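# Close spring-loaded cabinet door and push its bolt up

## Task

Swing the cabinet door shut against the spring that keeps reopening it. Then slide the bolt on the door's top edge up until it sits deep in the bracket on the frame above. At the end the door and bolt must stay in place with the robot no longer holding them.

## Robot and tools

Robot: one FANUC CRX-5iA arm carrying a two-finger parallel gripper that opens to 50 mm. The reported gripper point (end_effector_position) lies midway between the finger pads, and the fingertips extend 17.5 mm past it. In the gripper's own axes, the fingers point along +z and close along x. A flat block sticks out about 9 cm from the last joint's axis toward the gripper's -y side and rotates with the hand, so keep it clear of the door and frame. A rotation-only command pivots the hand about the gripper point, which sits 25 mm off the last joint's axis toward -y.

Scene frame: the origin is on the table top under the arm's base, +z is up, and +y is to the left when facing along +x. The base may be tilted. Each result's state line gives end_effector_position in metres and end_effector_quat_wxyz in this frame. At long reach the printed position can be slightly wrong. The "Hand target" line shows the pose the controller is currently driving toward. A "pose unreachable" line means the clearance check altered or refused the command; the mounting under the base counts as part of the arm.

A row has 9 numbers, each in [-1, 1]: dx, dy, dz, rx, ry, rz, position, force_limit, speed. The first six are an offset, not a pose. They are expressed in the gripper's own axes and measured from the gripper's measured pose when the action starts. 1.0 equals 0.6 m for dx, dy, dz and 180 degrees for rx, ry, rz. The three rotation numbers form a single rotation vector. position: +1 fully open (50 mm), about -0.65 pads touching, -1 to grip (the fingers close until something stops them). force_limit: per-pad force, about 20 N at -1, 102 N at 0, 185 N at +1; the actual grip can end up to about 17 % stronger. speed: how fast the gap changes, 20 mm/s at -1, 85 at 0, 150 at +1.

execute_actions(actions): actions is a list of actions, run in order. Each action is a list of up to 15 rows, and each row lasts one control step of 1/30 s. If fewer than 15 rows are given, the final row repeats for the remaining steps. Every row in an action is an offset from that action's starting pose, not from the row before it. For a call's first action, the start is the pose last reported in this scene. An empty list simply returns state and images. Each step, the commanded pose is clipped to within 70 mm and 16 degrees of the measured pose, and position wins over orientation when both cannot be met. After an action the arm only goes on toward the last clipped pose, so send the remaining distance in the next action.

move(target, speed, blocking): target is a single 9-number row. Its first six numbers are an offset in gripper axes from the pose in this scene's latest result that shows one, scaled as above. The finger numbers are applied at the start. speed is the path's top speed in m/s, 0.002 to 0.5 (default 0.25); rotation is capped at twice that value in rad/s. The path is straight and lasts 0.5 to 10 s; if it would need longer, it stops after 10 s short of the target. It does not slow for obstacles, the hand may lag or drift from it, and near full reach it can exceed speed. blocking=false returns after 0.5 s while the arm keeps going; until a result shows the move ended, other moves and execute_actions are refused, so call wait or stop first. The result adds a "move:" line: done (settled near target), or off_target, moving, held, fault and the like, plus which limits acted and the distance left. limits=paced means the sent pose was clipped. limits=held means a check blocked some steps, after which the arm may move much faster than speed.

wait(seconds): 0 to 10; the arm keeps its last command, and a running move continues (the wait ends early if the move ends). stop(): brakes a running move, which needs room; the fingers keep moving. zoom_image(camera, region): camera is cam_head_left, cam_head_right or cam_wrist; region is [x0, y0, x1, y1] in pixels of that camera's latest 504x504 image, origin top-left, at most 504 by 504. read_manual(section): returns only the "licences" text. finished_scene(scene): pass the current scene's number; it ends the scene for good after the last command has been held, and reports whether the goal was met.

Gripping: keep position at -1 and check that object_status reads 2 (0 moving, 1 blocked while opening, 2 blocked while closing, 3 reached the requested opening or pads met). Sending a new position resets it to 0 for a moment. New force_limit or speed values apply only when position changes by at least 0.01. Gap in mm is roughly (250 - position_measured) x 0.202.

Cameras: cam_head_left and cam_head_right are fixed head views; cam_wrist rides on the hand. Calibration lines (K, distortion D, T_world_to_cam) map scene coordinates into images but can be off by a few degrees or millimetres.

Cautions: the arm is stiff, so a target even slightly beyond a firm contact can trigger a fault; fast moves hit harder. Contact torque at a joint limit (150 N m for the three base joints, 37.6 N m for the three wrist joints) or 150 N of outside force stops the arm for 10 s, cancels the rest of the call, and lets it yield to the contact. Approach the door and bolt slowly with small offsets, avoid slamming the door or shoving hard, and do not let anything fall. Prolonged holding heats motors; a MOTOR HOT line warns you, and overheating brakes the arm. Before finishing, let go and confirm the door stays shut and the bolt stays up on its own.

Each tool is called after "Request:" in YAML: its name, and indented under it one key for each argument.

## Session

Request:
execute_actions:
  actions: []

Scene clock: 0.00 s.
end_effector_position=(+0.1892, +0.0296, +0.2083) position_measured=3 object_status=3 end_effector_quat_wxyz=(+0.059, +0.786, +0.612, +0.064)
Joint positions: [ 1.086 -0.94  -0.869  0.156 -1.575 -1.339]
Joint velocities: [-0.001 -0.001 -0.001 -0.001  0.     0.001]
Hand target: +0.189, +0.030, +0.208; +0.059, +0.786, +0.612, +0.064

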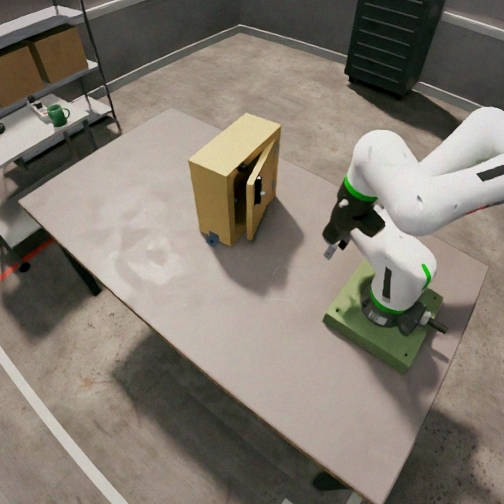

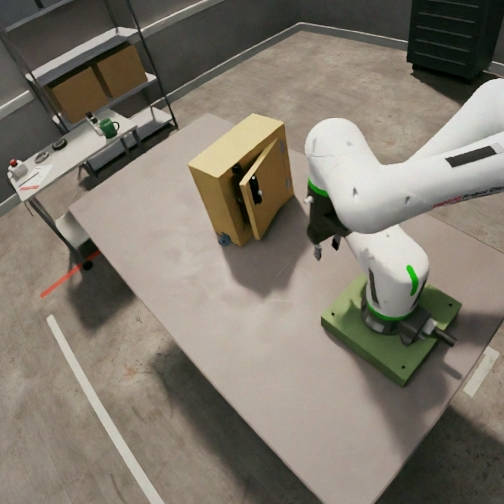

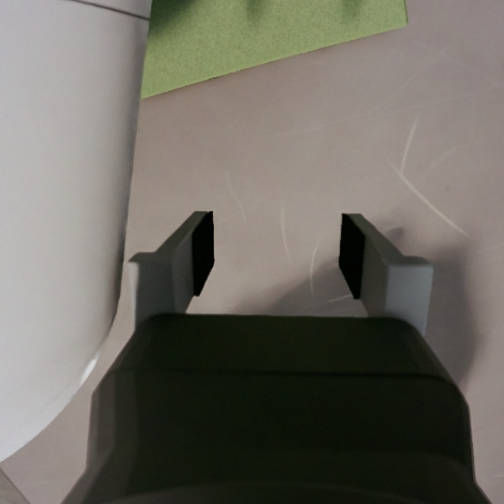

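Request:
zoom_image:
  camera: "cam_head_left"
  region: [170, 100, 310, 260]

Request:
zoom_image:
  camera: "cam_head_right"
  region: [170, 100, 310, 260]

Region (170, 100, 310, 260) of cam_head_left's 504x504 image, scaled by 3.150, with more detail than that image has; it fills the left 441 columns of this view, and the rest is white.

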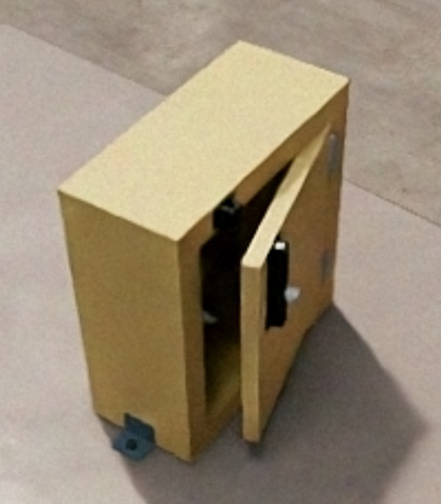

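Region (170, 100, 310, 260) of cam_head_right's 504x504 image, scaled by 3.150, with more detail than that image has; it fills the left 441 columns of this view, and the rest is white.

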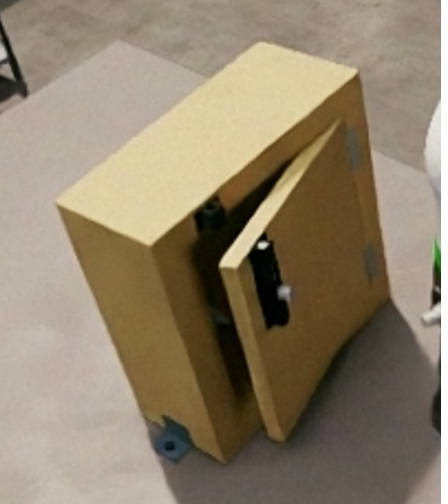

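Request:
move:
  target: [0,0.215,-0.118,0,0,-0.54,-1,0,0]
  speed: 0.4

Scene clock: 19.07 s.
end_effector_position=(+0.3007, -0.0013, +0.3000) position_measured=253 object_status=3 end_effector_quat_wxyz=(+0.088, +0.061, +0.994, -0.003)
Joint positions: [ 0.641 -0.551 -0.516  0.115 -1.479  0.793]
Joint velocities: [-0.003  0.    -0.001 -0.    -0.     0.001]
Hand target: +0.301, -0.001, +0.300; +0.088, +0.061, +0.994, -0.003
Off the commanded pose: 0.001 m, 0 deg.
move: done
camera_calibration (this result's frames):
cam_wrist: T_world_to_cam=[[-0.966987, 0.126774, -0.221055, 0.37106], [0.0640892, 0.960575, 0.270532, -0.0997094], [0.246636, 0.247433, -0.936988, 0.358968], [0, 0, 0, 1]] pos_world=[0.276666, -0.0400829, 0.445348]

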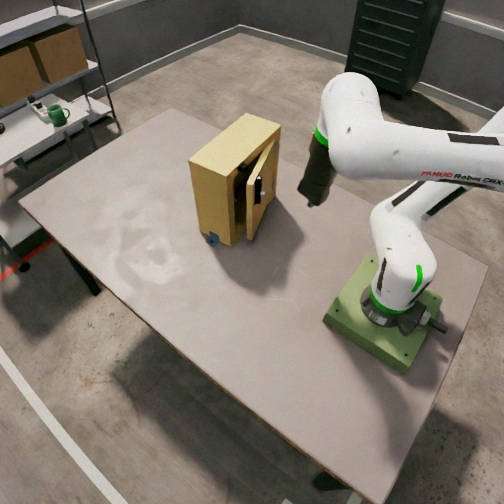

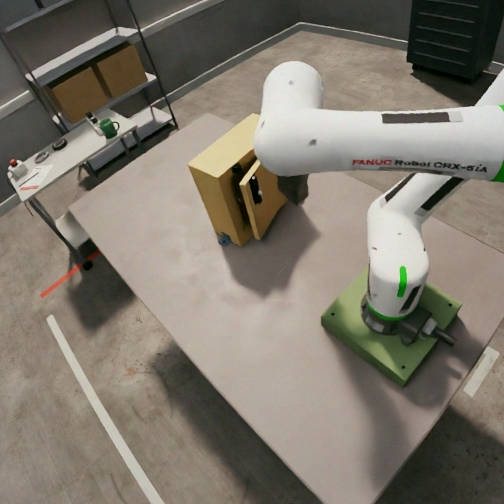

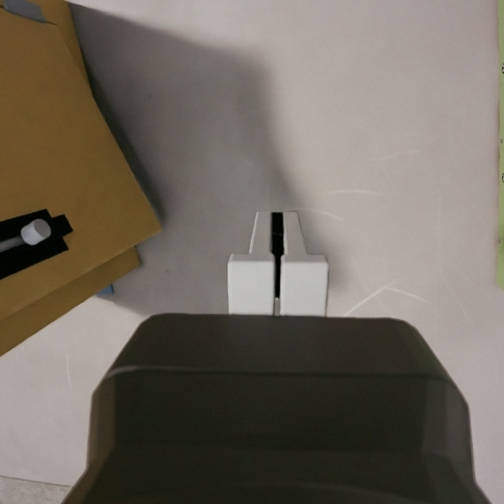

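Request:
move:
  target: [-0.106,0.012,-0.032,0.140,-0.167,-0.518,-1,0,0]
  speed: 0.4

Scene clock: 23.77 s.
end_effector_position=(+0.3596, -0.0017, +0.3302) position_measured=253 object_status=3 end_effector_quat_wxyz=(-0.270, +0.653, -0.654, +0.269)
Joint positions: [ 1.058 -1.118 -1.024  0.693 -1.296  2.003]
Joint velocities: [-0.     0.001  0.001 -0.     0.002  0.002]
Hand target: +0.360, -0.002, +0.330; -0.269, +0.653, -0.654, +0.269
Off the commanded pose: 0.001 m, 0 deg.
move: done
camera_calibration (this result's frames):
cam_wrist: T_world_to_cam=[[0.0269216, -0.998839, -0.039953, 0.0156459], [-0.874037, -0.00412443, -0.485841, 0.47429], [0.485113, 0.048, -0.873133, 0.265606], [0, 0, 0, 1]] pos_world=[0.285277, 0.00483479, 0.462964]

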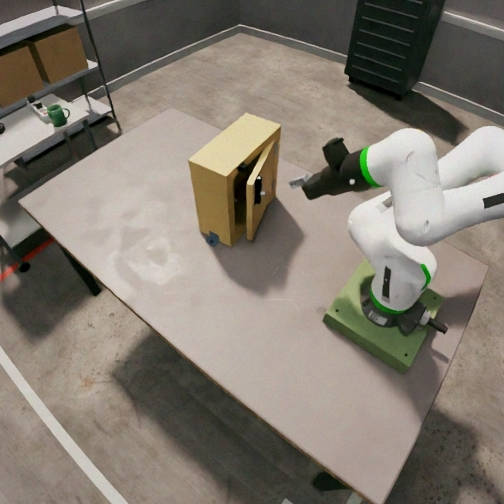

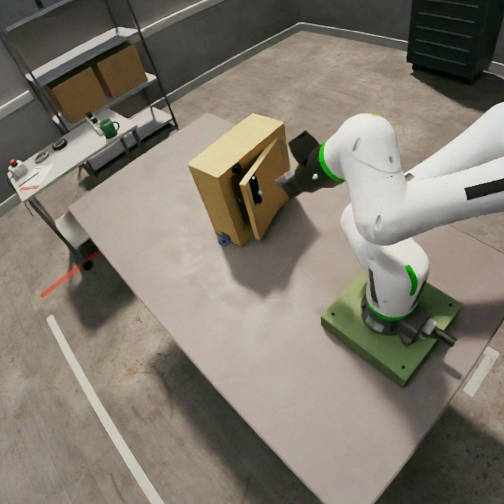

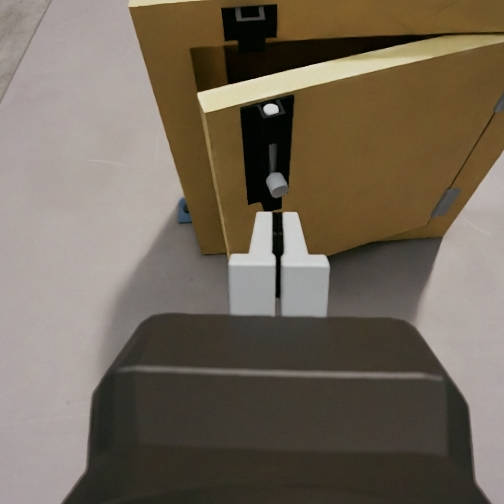

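Request:
zoom_image:
  camera: "cam_wrist"
  region: [170, 0, 400, 230]

Region (170, 0, 400, 230) of cam_wrist's 504x504 image, scaled by 2.191, with more detail than that image has.

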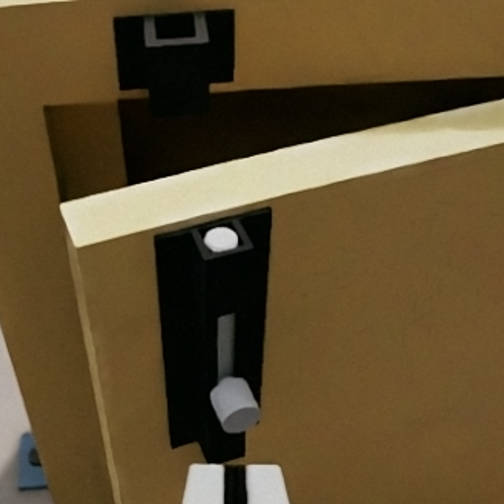

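Request:
move:
  target: [0,0.047,0.094,0.111,0,0,-1,0,0]
  speed: 0.2

Scene clock: 38.53 s.
end_effector_position=(+0.3801, -0.0023, +0.2717) position_measured=253 object_status=3 end_effector_quat_wxyz=(-0.337, +0.668, -0.612, +0.257)
Joint positions: [ 0.668 -1.135 -1.184  0.542 -0.791  2.311]
Joint velocities: [-0.048 -0.011  0.    -0.054  0.049  0.082]
Hand target: +0.380, -0.002, +0.272; -0.338, +0.668, -0.611, +0.257
Off the commanded pose: 0.002 m, 17 deg; orientation clipped at the last step of the last action.
joint sent to its limit — the command would take joint 3 (elbow) past its lower limit, so that joint was sent only as far as its limit.
move: off_target; limits=paced
camera_calibration (this result's frames):
cam_wrist: T_world_to_cam=[[0.150687, -0.983055, -0.104384, -0.0173239], [-0.823424, -0.0663804, -0.56353, 0.465436], [0.547052, 0.170869, -0.819474, 0.166787], [0, 0, 0, 1]] pos_world=[0.29462, -0.0146333, 0.397156]

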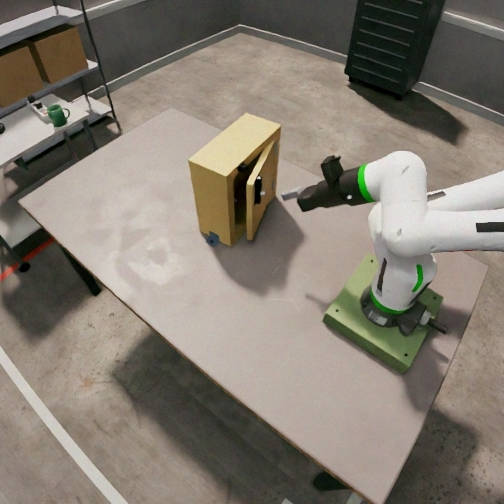

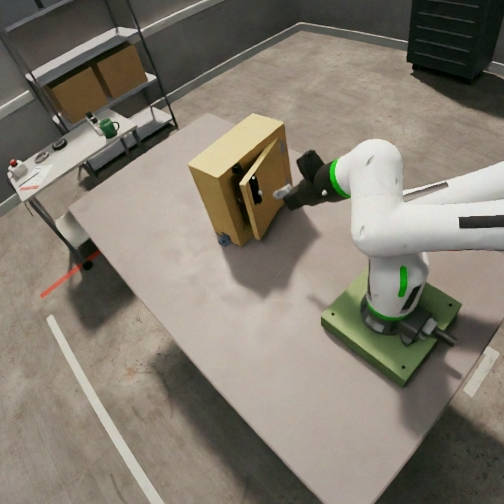

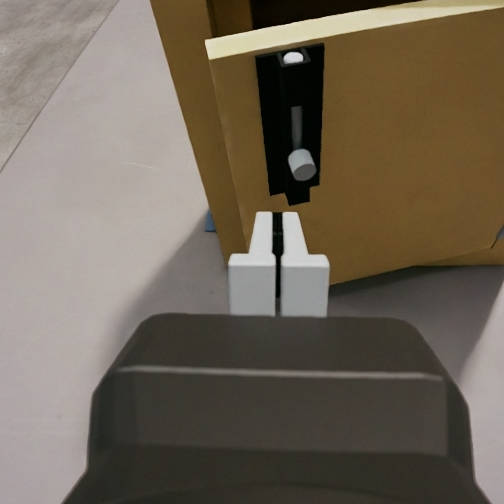

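Request:
execute_actions:
  actions:
    - [[0,0,0,0,0,0,-1,0,0]]

Scene clock: 47.10 s.
end_effector_position=(+0.3801, -0.0023, +0.2717) position_measured=253 object_status=3 end_effector_quat_wxyz=(-0.337, +0.668, -0.612, +0.257)
Joint positions: [ 0.668 -1.135 -1.184  0.542 -0.791  2.311]
Joint velocities: [ 0.002  0.002 -0.001  0.    -0.    -0.   ]
Hand target: +0.380, -0.002, +0.272; -0.337, +0.668, -0.612, +0.257
Off the commanded pose: 0.000 m, 0 deg.
camera_calibration (this result's frames):
cam_wrist: T_world_to_cam=[[0.150685, -0.983054, -0.104401, -0.0173191], [-0.823418, -0.066367, -0.563541, 0.465437], [0.547062, 0.170883, -0.819465, 0.166785], [0, 0, 0, 1]] pos_world=[0.294617, -0.0146366, 0.397159]

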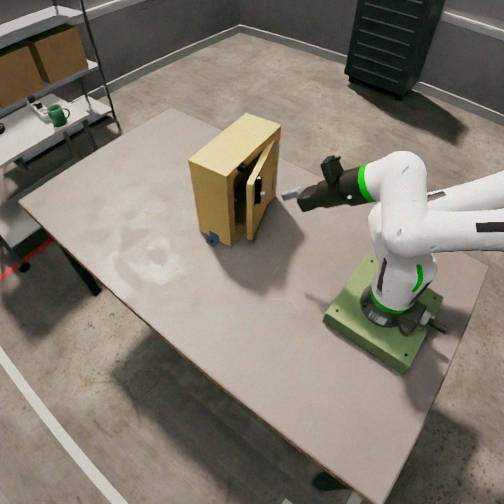

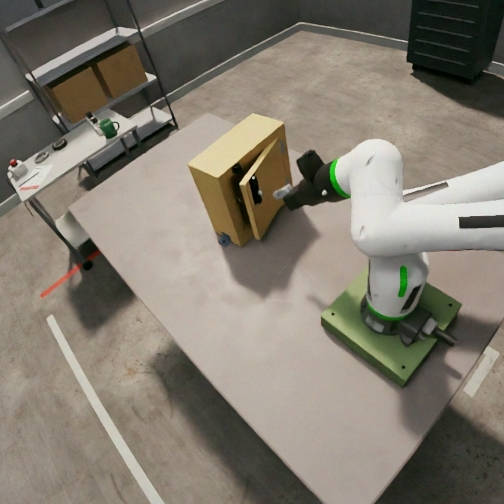

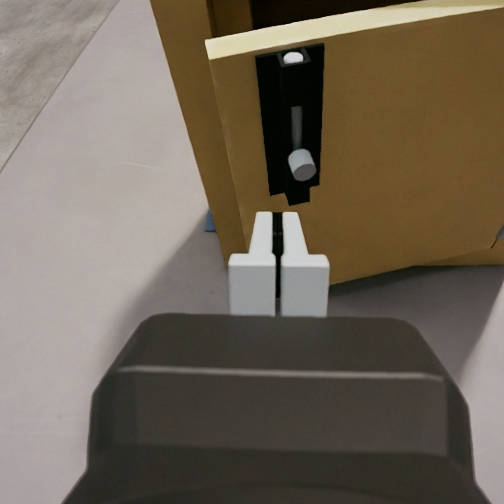

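Request:
move:
  target: [0.053,-0.016,0.044,0.076,-0.121,-0.103,-1,0,0]
  speed: 0.15

Scene clock: 51.13 s.
end_effector_position=(+0.4102, -0.0296, +0.2601) position_measured=253 object_status=3 end_effector_quat_wxyz=(-0.365, +0.734, -0.480, +0.313)
Joint positions: [-0.038 -0.748 -0.891 -0.551 -0.516  3.93 ]
Joint velocities: [-0.003  0.008  0.009 -0.002 -0.013 -0.001]
Hand target: +0.410, -0.030, +0.260; -0.365, +0.734, -0.480, +0.313
Off the commanded pose: 0.000 m, 18 deg; orientation clipped at the last step of the last action.
joint sent to its limit — the command would take joint 6 (wrist roll) past its upper limit, so that joint was sent only as far as its limit.
move: off_target; limits=paced
camera_calibration (this result's frames):
cam_wrist: T_world_to_cam=[[0.377523, -0.922818, 0.0767019, -0.188344], [-0.675424, -0.331083, -0.658929, 0.438172], [0.633466, 0.196955, -0.748285, 0.0922655], [0, 0, 0, 1]] pos_world=[0.308609, -0.0469084, 0.372211]

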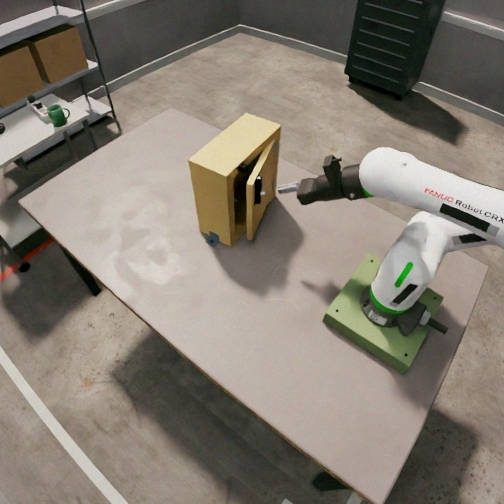

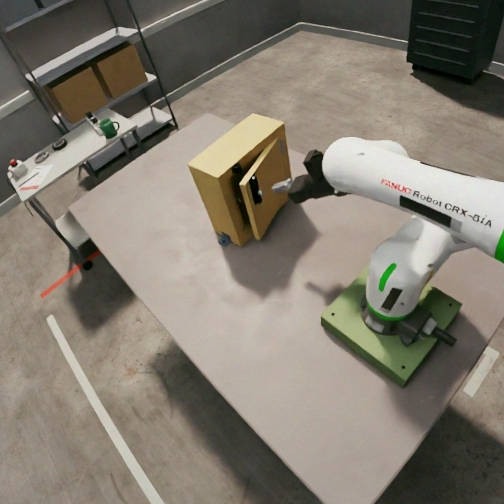

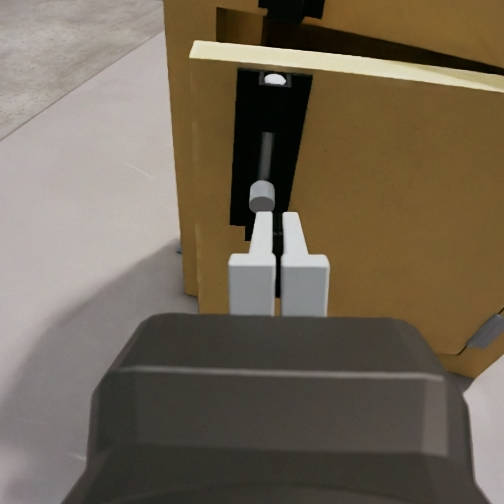

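Request:
move:
  target: [0,0,-0.05,0,0,0.7,-1,0,0]
  speed: 0.5

Request:
move:
  target: [0,0,0,0,0,0.7,-1,0,0]
  speed: 0.5

Request:
move:
  target: [0,0,0,0,0,0.6,-1,0,0]
  speed: 0.5

Scene clock: 57.67 s.
end_effector_position=(+0.3858, -0.0365, +0.2765) position_measured=253 object_status=3 end_effector_quat_wxyz=(+0.445, +0.095, +0.871, +0.184)
Joint positions: [ 0.347 -1.016 -1.043  0.115 -0.547  0.929]
Joint velocities: [ 0.044 -0.026 -0.033  0.094  0.001 -0.104]
Hand target: +0.386, -0.036, +0.276; +0.445, +0.095, +0.871, +0.184
Off the commanded pose: 0.000 m, 0 deg.
move: done
camera_calibration (this result's frames):
cam_wrist: T_world_to_cam=[[-0.547494, 0.346948, -0.761497, 0.448266], [-0.221362, 0.817536, 0.531633, -0.0322212], [0.807, 0.459632, -0.370795, -0.040332], [0, 0, 0, 1]] pos_world=[0.270838, -0.110645, 0.343528]

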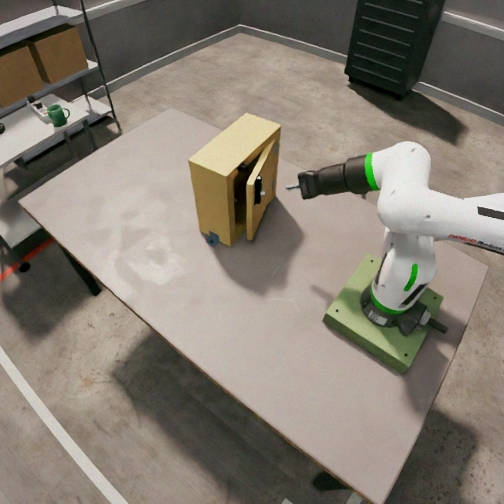

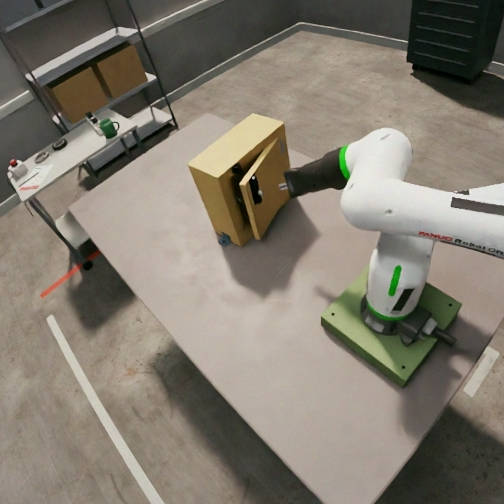

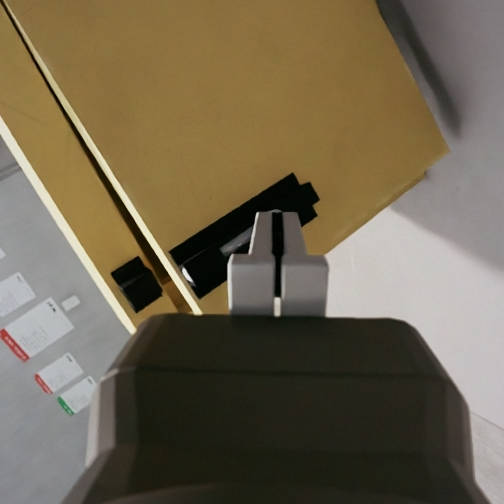

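Scene clock: 60.30 s.
end_effector_position=(+0.3860, -0.0371, +0.2760) position_measured=253 object_status=3 end_effector_quat_wxyz=(+0.039, +0.820, +0.311, +0.479)
Joint positions: [-0.239 -0.708 -0.737 -0.673 -0.725 -0.298]
Joint velocities: [ 0.006 -0.002 -0.001  0.005  0.003 -0.005]
Hand target: +0.386, -0.037, +0.276; +0.039, +0.820, +0.312, +0.479
Off the commanded pose: 0.001 m, 0 deg.
move: done
camera_calibration (this result's frames):
cam_wrist: T_world_to_cam=[[0.388273, 0.552253, 0.73774, -0.319157], [0.238614, -0.833494, 0.498349, -0.2611], [0.890117, -0.0174607, -0.455398, -0.0668369], [0, 0, 0, 1]] pos_world=[0.245714, -0.0425363, 0.335137]

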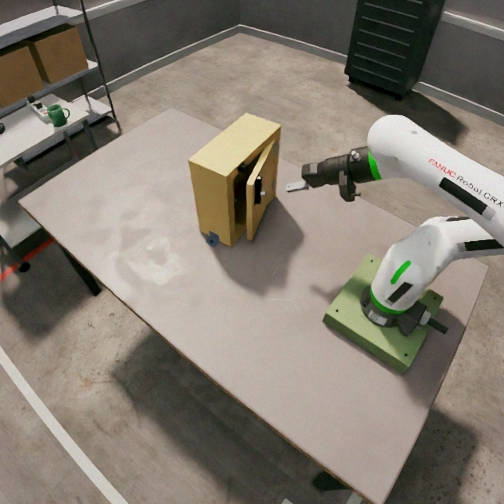

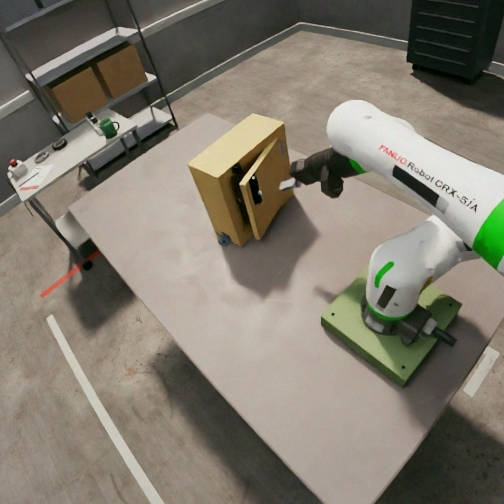

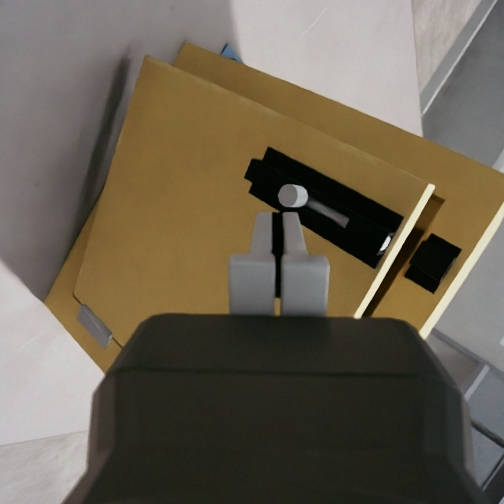

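Scene clock: 62.93 s.
end_effector_position=(+0.3860, -0.0372, +0.2763) position_measured=253 object_status=3 end_effector_quat_wxyz=(-0.367, +0.734, -0.478, +0.312)
Joint positions: [-0.165 -0.816 -0.857 -0.623 -0.673 -2.256]
Joint velocities: [ 0.228 -0.099 -0.089  0.271  0.128 -0.343]
Hand target: +0.386, -0.037, +0.276; -0.367, +0.734, -0.479, +0.312
Off the commanded pose: 0.000 m, 0 deg.
move: done
camera_calibration (this result's frames):
cam_wrist: T_world_to_cam=[[0.382294, -0.921022, 0.0746301, -0.188658], [-0.672574, -0.332731, -0.66101, 0.429403], [0.633637, 0.202506, -0.746657, 0.120952], [0, 0, 0, 1]] pos_world=[0.284288, -0.0553766, 0.388229]

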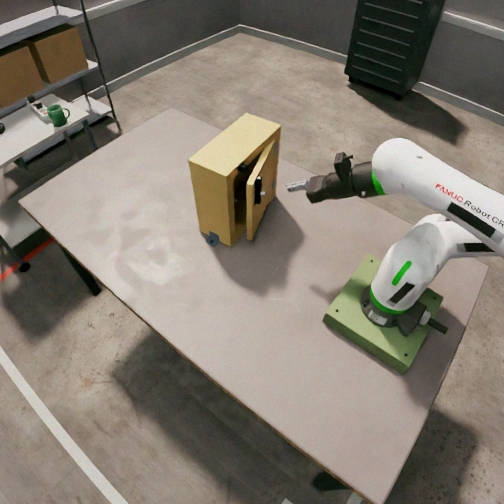

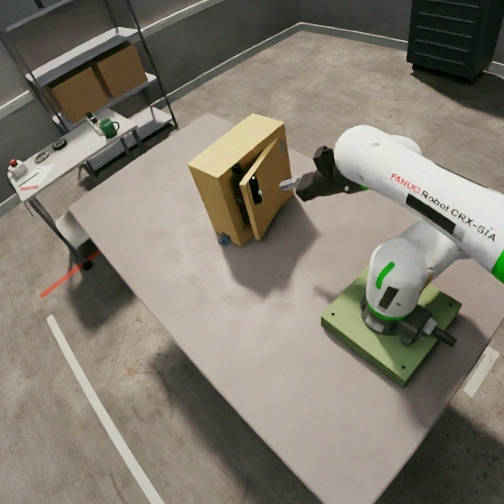

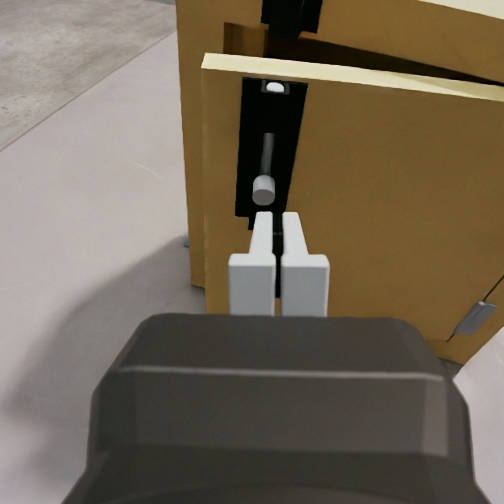

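Request:
move:
  target: [-0.042,0.007,0.030,0.068,0.012,0.044,-1,0,0]
  speed: 0.1

Scene clock: 66.27 s.
end_effector_position=(+0.3897, -0.0102, +0.2608) position_measured=253 object_status=3 end_effector_quat_wxyz=(-0.455, +0.650, -0.499, +0.349)
Joint positions: [-0.039 -0.943 -1.038 -0.806 -0.381 -2.274]
Joint velocities: [ 0.088 -0.033 -0.036  0.118  0.061 -0.137]
Hand target: +0.390, -0.010, +0.261; -0.455, +0.650, -0.499, +0.349
Off the commanded pose: 0.001 m, 0 deg.
move: done
camera_calibration (this result's frames):
cam_wrist: T_world_to_cam=[[0.297869, -0.954314, -0.0236482, -0.105808], [-0.563211, -0.155685, -0.811514, 0.429056], [0.770758, 0.255044, -0.583854, 0.00619618], [0, 0, 0, 1]] pos_world=[0.268391, -0.0357572, 0.349301]

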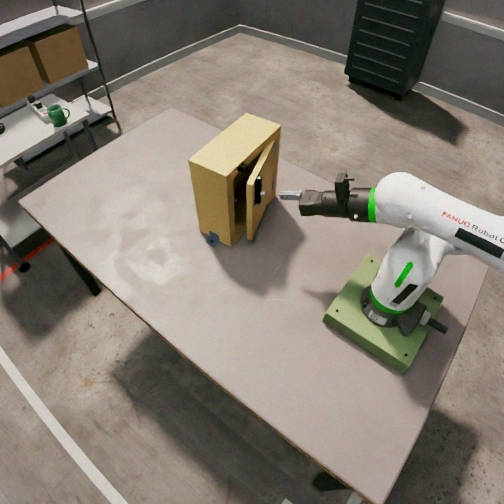

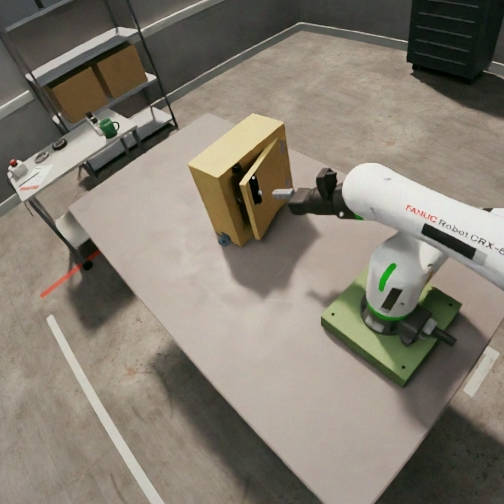

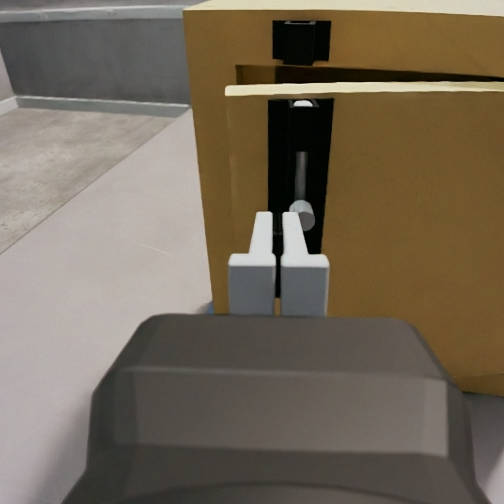

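Request:
zoom_image:
  camera: "cam_wrist"
  region: [220, 0, 380, 260]

Region (220, 0, 380, 260) of cam_wrist's 504x504 image, scaled by 1.938, with more detail than that image has; it fills the left 310 columns of this view, and the rest is white.

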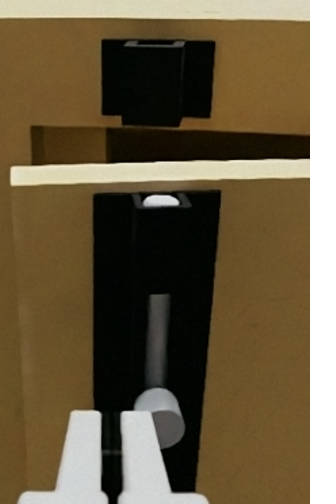

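Request:
zoom_image:
  camera: "cam_head_left"
  region: [230, 150, 330, 230]

Request:
zoom_image:
  camera: "cam_head_right"
  region: [230, 150, 330, 230]

Region (230, 150, 330, 230) of cam_head_left's 504x504 image, scaled by 5.040, with more detail than that image has; it fills the top 403 rows of this view, and the rest is white.

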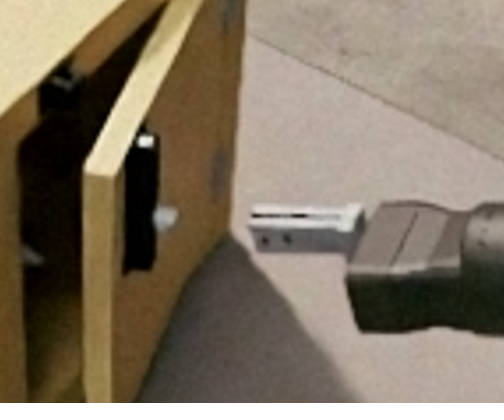

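Region (230, 150, 330, 230) of cam_head_right's 504x504 image, scaled by 5.040, with more detail than that image has; it fills the top 403 rows of this view, and the rest is white.

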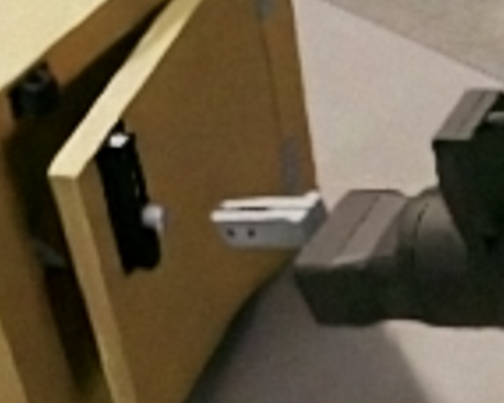

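Request:
move:
  target: [0.024,0.064,0.072,0,0,0,-1,0,0]
  speed: 0.06

Scene clock: 74.47 s.
end_effector_position=(+0.3976, -0.0114, +0.2468) position_measured=253 object_status=3 end_effector_quat_wxyz=(-0.451, +0.649, -0.502, +0.351)
Joint positions: [ 0.056 -0.908 -1.077 -0.737 -0.259 -2.357]
Joint velocities: [ 0.001 -0.001  0.001 -0.001 -0.    -0.001]
Hand target: +0.398, -0.011, +0.247; -0.451, +0.649, -0.502, +0.351
Off the commanded pose: 0.043 m, 1 deg.
move: held; limits=held; held on 26 of 37 steps, including the last
pose unreachable: on one or more control steps of this call, first in action 0 (counted from 0), an arm could not follow its commanded pose, so it was not sent that pose on those steps. On the call's last step it was still not sent that pose. It may still have moved: this result reports where it is.
cause: the commanded pose would bring two parts of the arm too close to each other (joints 3 (elbow) to 5 (wrist pitch) lie between them).
camera_calibration (this result's frames):
cam_wrist: T_world_to_cam=[[0.288834, -0.957161, -0.0204372, -0.106854], [-0.567235, -0.153895, -0.809049, 0.423036], [0.771245, 0.245274, -0.587386, -0.00720413], [0, 0, 0, 1]] pos_world=[0.27638, -0.0354061, 0.335841]

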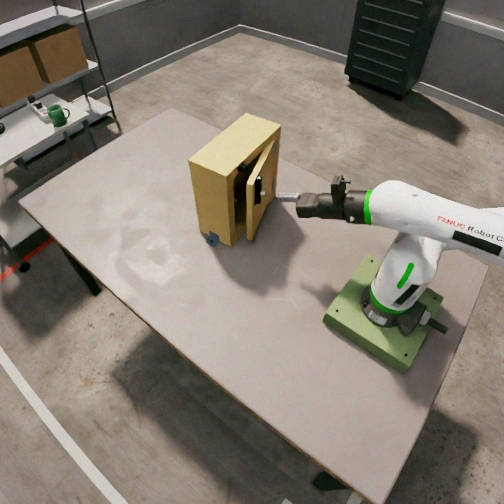

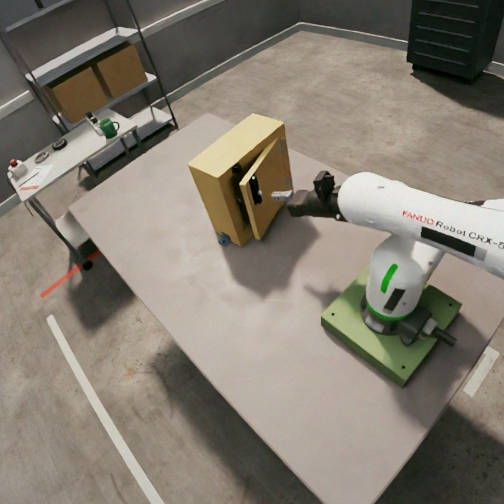

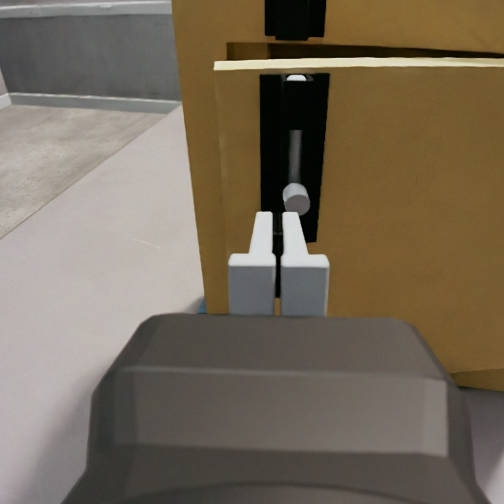

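Request:
move:
  target: [0.021,0.044,0.060,-0.083,0,0,-1,0,0]
  speed: 0.06

Scene clock: 78.07 s.
end_effector_position=(+0.4252, -0.0180, +0.2091) position_measured=253 object_status=3 end_effector_quat_wxyz=(-0.375, +0.705, -0.535, +0.276)
Joint positions: [ 0.073 -0.63  -0.955 -0.538 -0.334 -2.53 ]
Joint velocities: [ 0.151 -0.057 -0.089  0.29   0.097 -0.356]
Hand target: +0.425, -0.018, +0.209; -0.375, +0.705, -0.536, +0.276
Off the commanded pose: 0.001 m, 2 deg.
move: done
camera_calibration (this result's frames):
cam_wrist: T_world_to_cam=[[0.308162, -0.950204, -0.0463448, -0.124642], [-0.739753, -0.208711, -0.639691, 0.444024], [0.598165, 0.231412, -0.767234, 0.0619409], [0, 0, 0, 1]] pos_world=[0.329828, -0.0400964, 0.325785]

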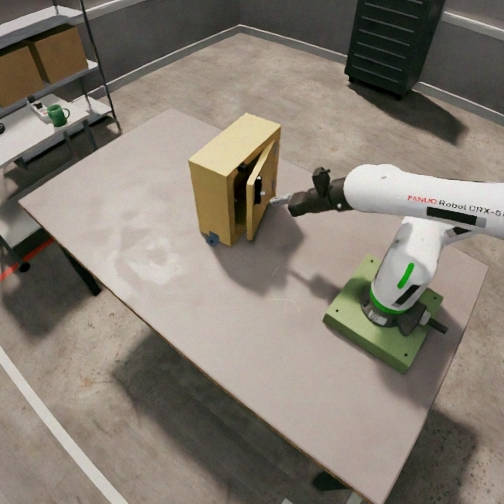

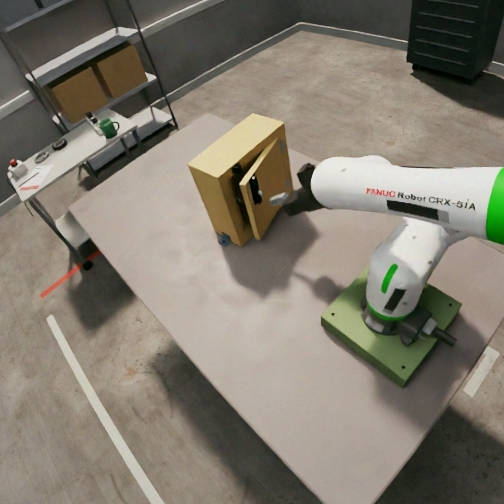

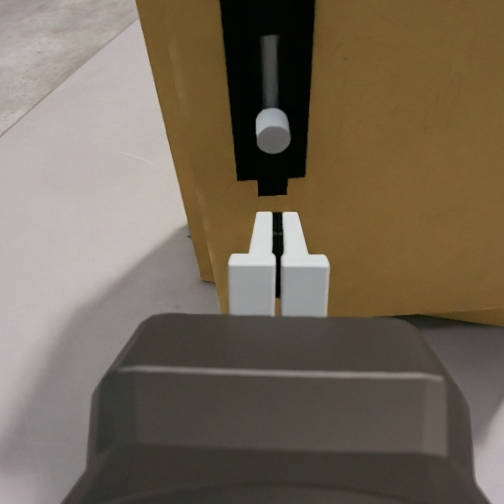

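Request:
move:
  target: [0,-0.018,0.038,0,0,0,-1,0,0]
  speed: 0.03

Scene clock: 81.63 s.
end_effector_position=(+0.4491, -0.0110, +0.2050) position_measured=253 object_status=3 end_effector_quat_wxyz=(-0.374, +0.705, -0.536, +0.276)
Joint positions: [ 0.07  -0.515 -0.894 -0.627 -0.29  -2.436]
Joint velocities: [-0.068  0.023  0.042 -0.125 -0.055  0.157]
Hand target: +0.449, -0.011, +0.205; -0.374, +0.705, -0.536, +0.276
Off the commanded pose: 0.000 m, 0 deg.
move: done
camera_calibration (this result's frames):
cam_wrist: T_world_to_cam=[[0.306149, -0.950913, -0.0451293, -0.124844], [-0.740666, -0.208141, -0.638821, 0.460874], [0.59807, 0.229, -0.768031, 0.0430528], [0, 0, 0, 1]] pos_world=[0.353826, -0.0326484, 0.321847]

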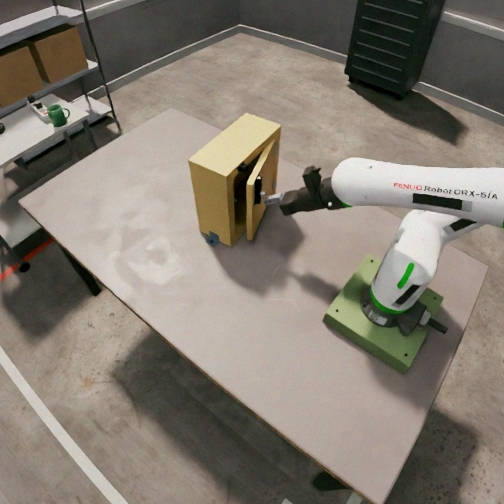

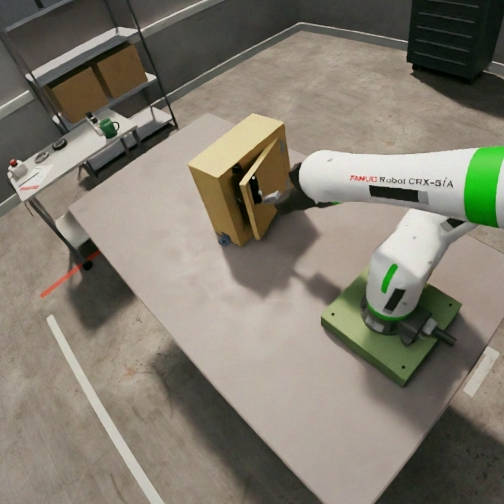

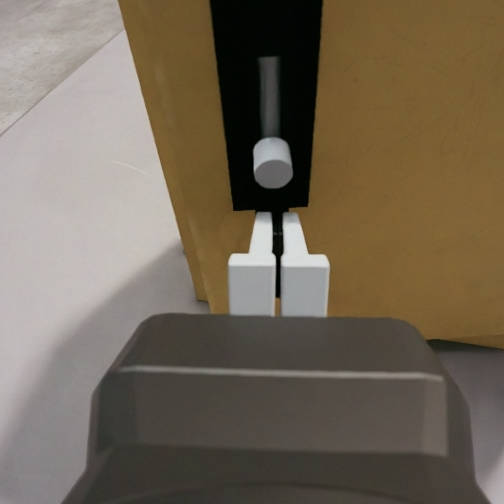

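Request:
move:
  target: [0,-0.038,0.0545,0,0,0,-1,0,0]
  speed: 0.03

Scene clock: 86.53 s.
end_effector_position=(+0.4876, -0.0002, +0.2051) position_measured=253 object_status=3 end_effector_quat_wxyz=(-0.374, +0.705, -0.536, +0.276)
Joint positions: [ 0.066 -0.368 -0.791 -0.733 -0.259 -2.323]
Joint velocities: [-0.012  0.003  0.006 -0.022 -0.011  0.027]
Hand target: +0.488, -0.000, +0.205; -0.374, +0.705, -0.536, +0.276
Off the commanded pose: 0.000 m, 0 deg.
move: done
camera_calibration (this result's frames):
cam_wrist: T_world_to_cam=[[0.305949, -0.950984, -0.0449948, -0.126278], [-0.740756, -0.208094, -0.638731, 0.491649], [0.59806, 0.228749, -0.768113, 0.017632], [0, 0, 0, 1]] pos_world=[0.392282, -0.0218121, 0.321893]

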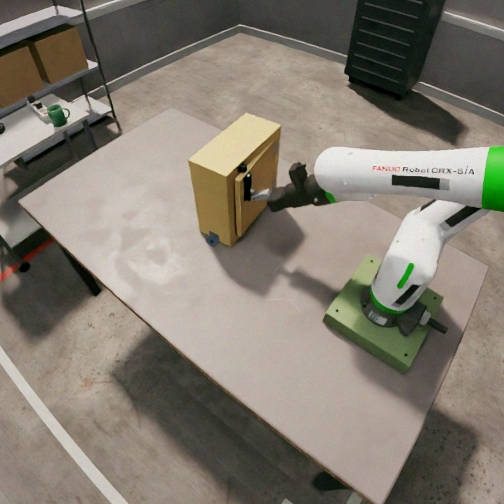

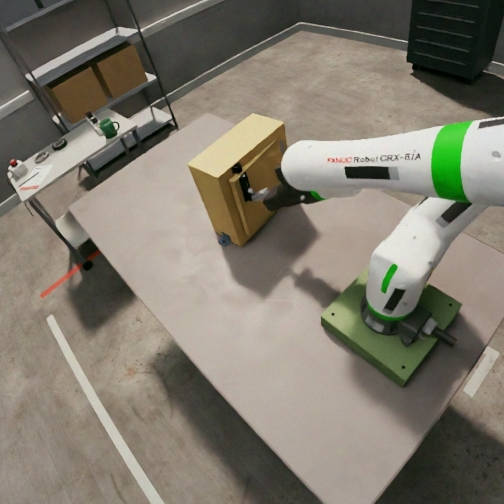

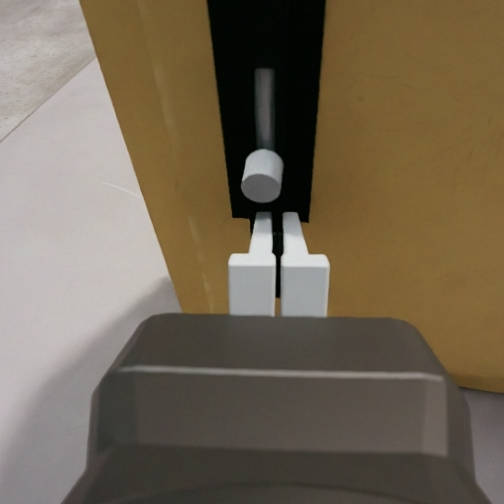

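Request:
zoom_image:
  camera: "cam_wrist"
  region: [200, 120, 350, 270]

Request:
zoom_image:
  camera: "cam_head_left"
  region: [220, 140, 320, 230]

Request:
zoom_image:
  camera: "cam_head_right"
  region: [220, 140, 320, 230]

Region (200, 120, 350, 270) of cam_wrist's 504x504 image, scaled by 3.360, with more detail than that image has.

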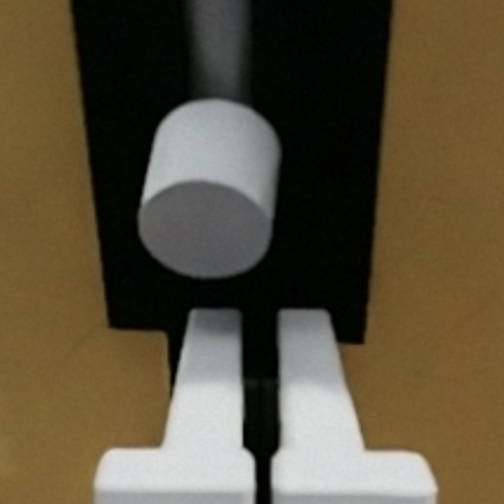

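Region (220, 140, 320, 230) of cam_head_left's 504x504 image, scaled by 5.040, with more detail than that image has; it fills the top 454 rows of this view, and the rest is white.

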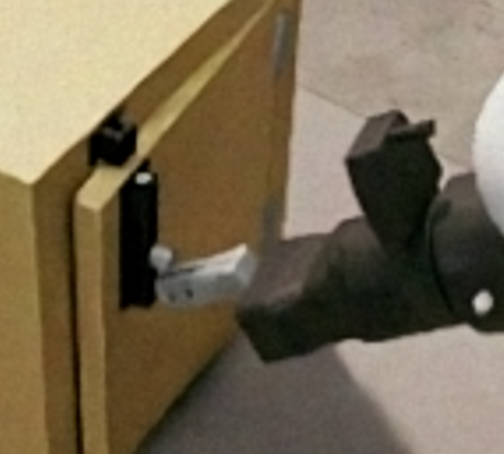

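Region (220, 140, 320, 230) of cam_head_right's 504x504 image, scaled by 5.040, with more detail than that image has; it fills the top 454 rows of this view, and the rest is white.

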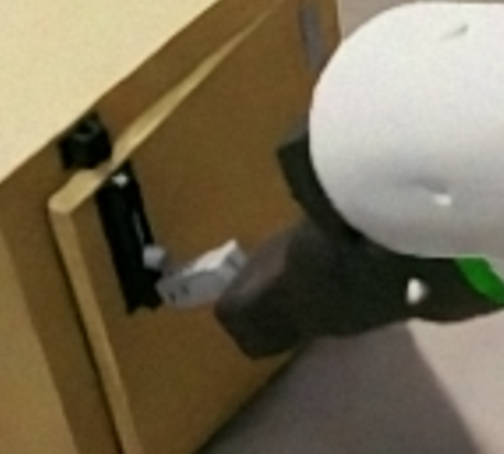

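Request:
move:
  target: [-0.0045,-0.0086,0.0123,0,0,0,-1,0,0]
  speed: 0.02

Request:
zoom_image:
  camera: "cam_head_left"
  region: [220, 140, 320, 230]

Scene clock: 89.20 s.
end_effector_position=(+0.4956, +0.0049, +0.2050) position_measured=253 object_status=3 end_effector_quat_wxyz=(-0.374, +0.705, -0.536, +0.276)
Joint positions: [ 0.098 -0.346 -0.785 -0.703 -0.228 -2.368]
Joint velocities: [ 0.015 -0.006 -0.008  0.03   0.013 -0.036]
Hand target: +0.496, +0.005, +0.205; -0.374, +0.705, -0.536, +0.276
Off the commanded pose: 0.000 m, 0 deg.
move: done
camera_calibration (this result's frames):
cam_wrist: T_world_to_cam=[[0.306174, -0.950898, -0.045283, -0.123956], [-0.740728, -0.208084, -0.638767, 0.49858], [0.597979, 0.229116, -0.768067, 0.0117103], [0, 0, 0, 1]] pos_world=[0.400262, -0.0168063, 0.321857]

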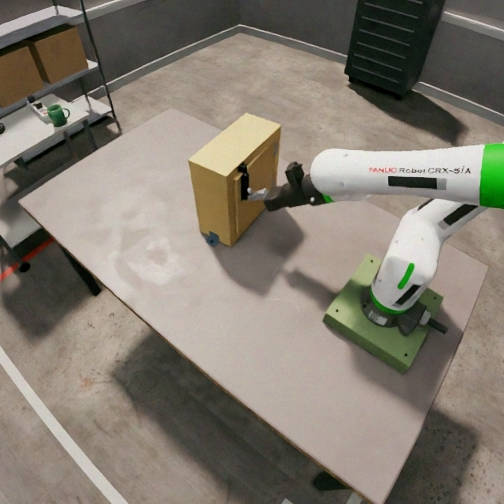

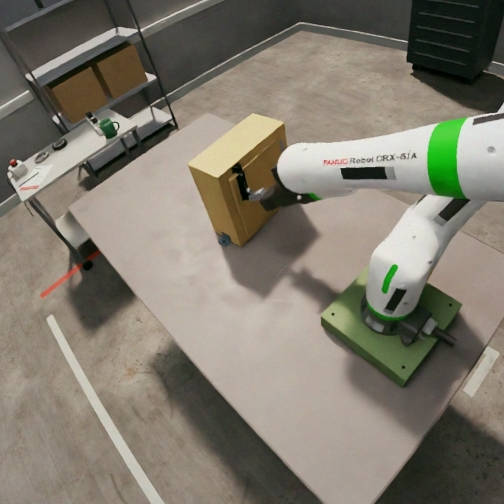

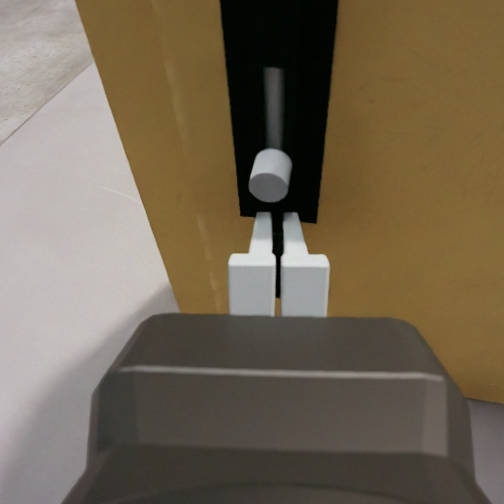

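Region (220, 140, 320, 230) of cam_head_left's 504x504 image, scaled by 5.040, with more detail than that image has; it fills the top 454 rows of this view, and the rest is white.

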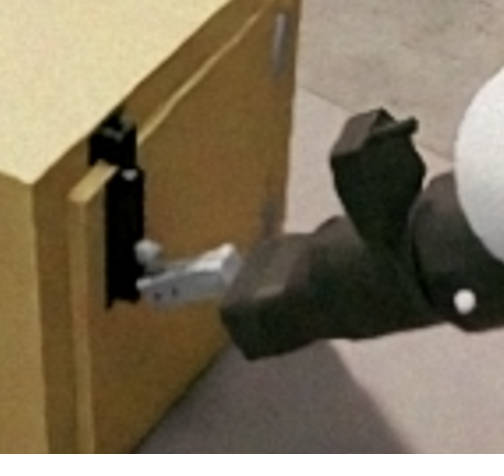

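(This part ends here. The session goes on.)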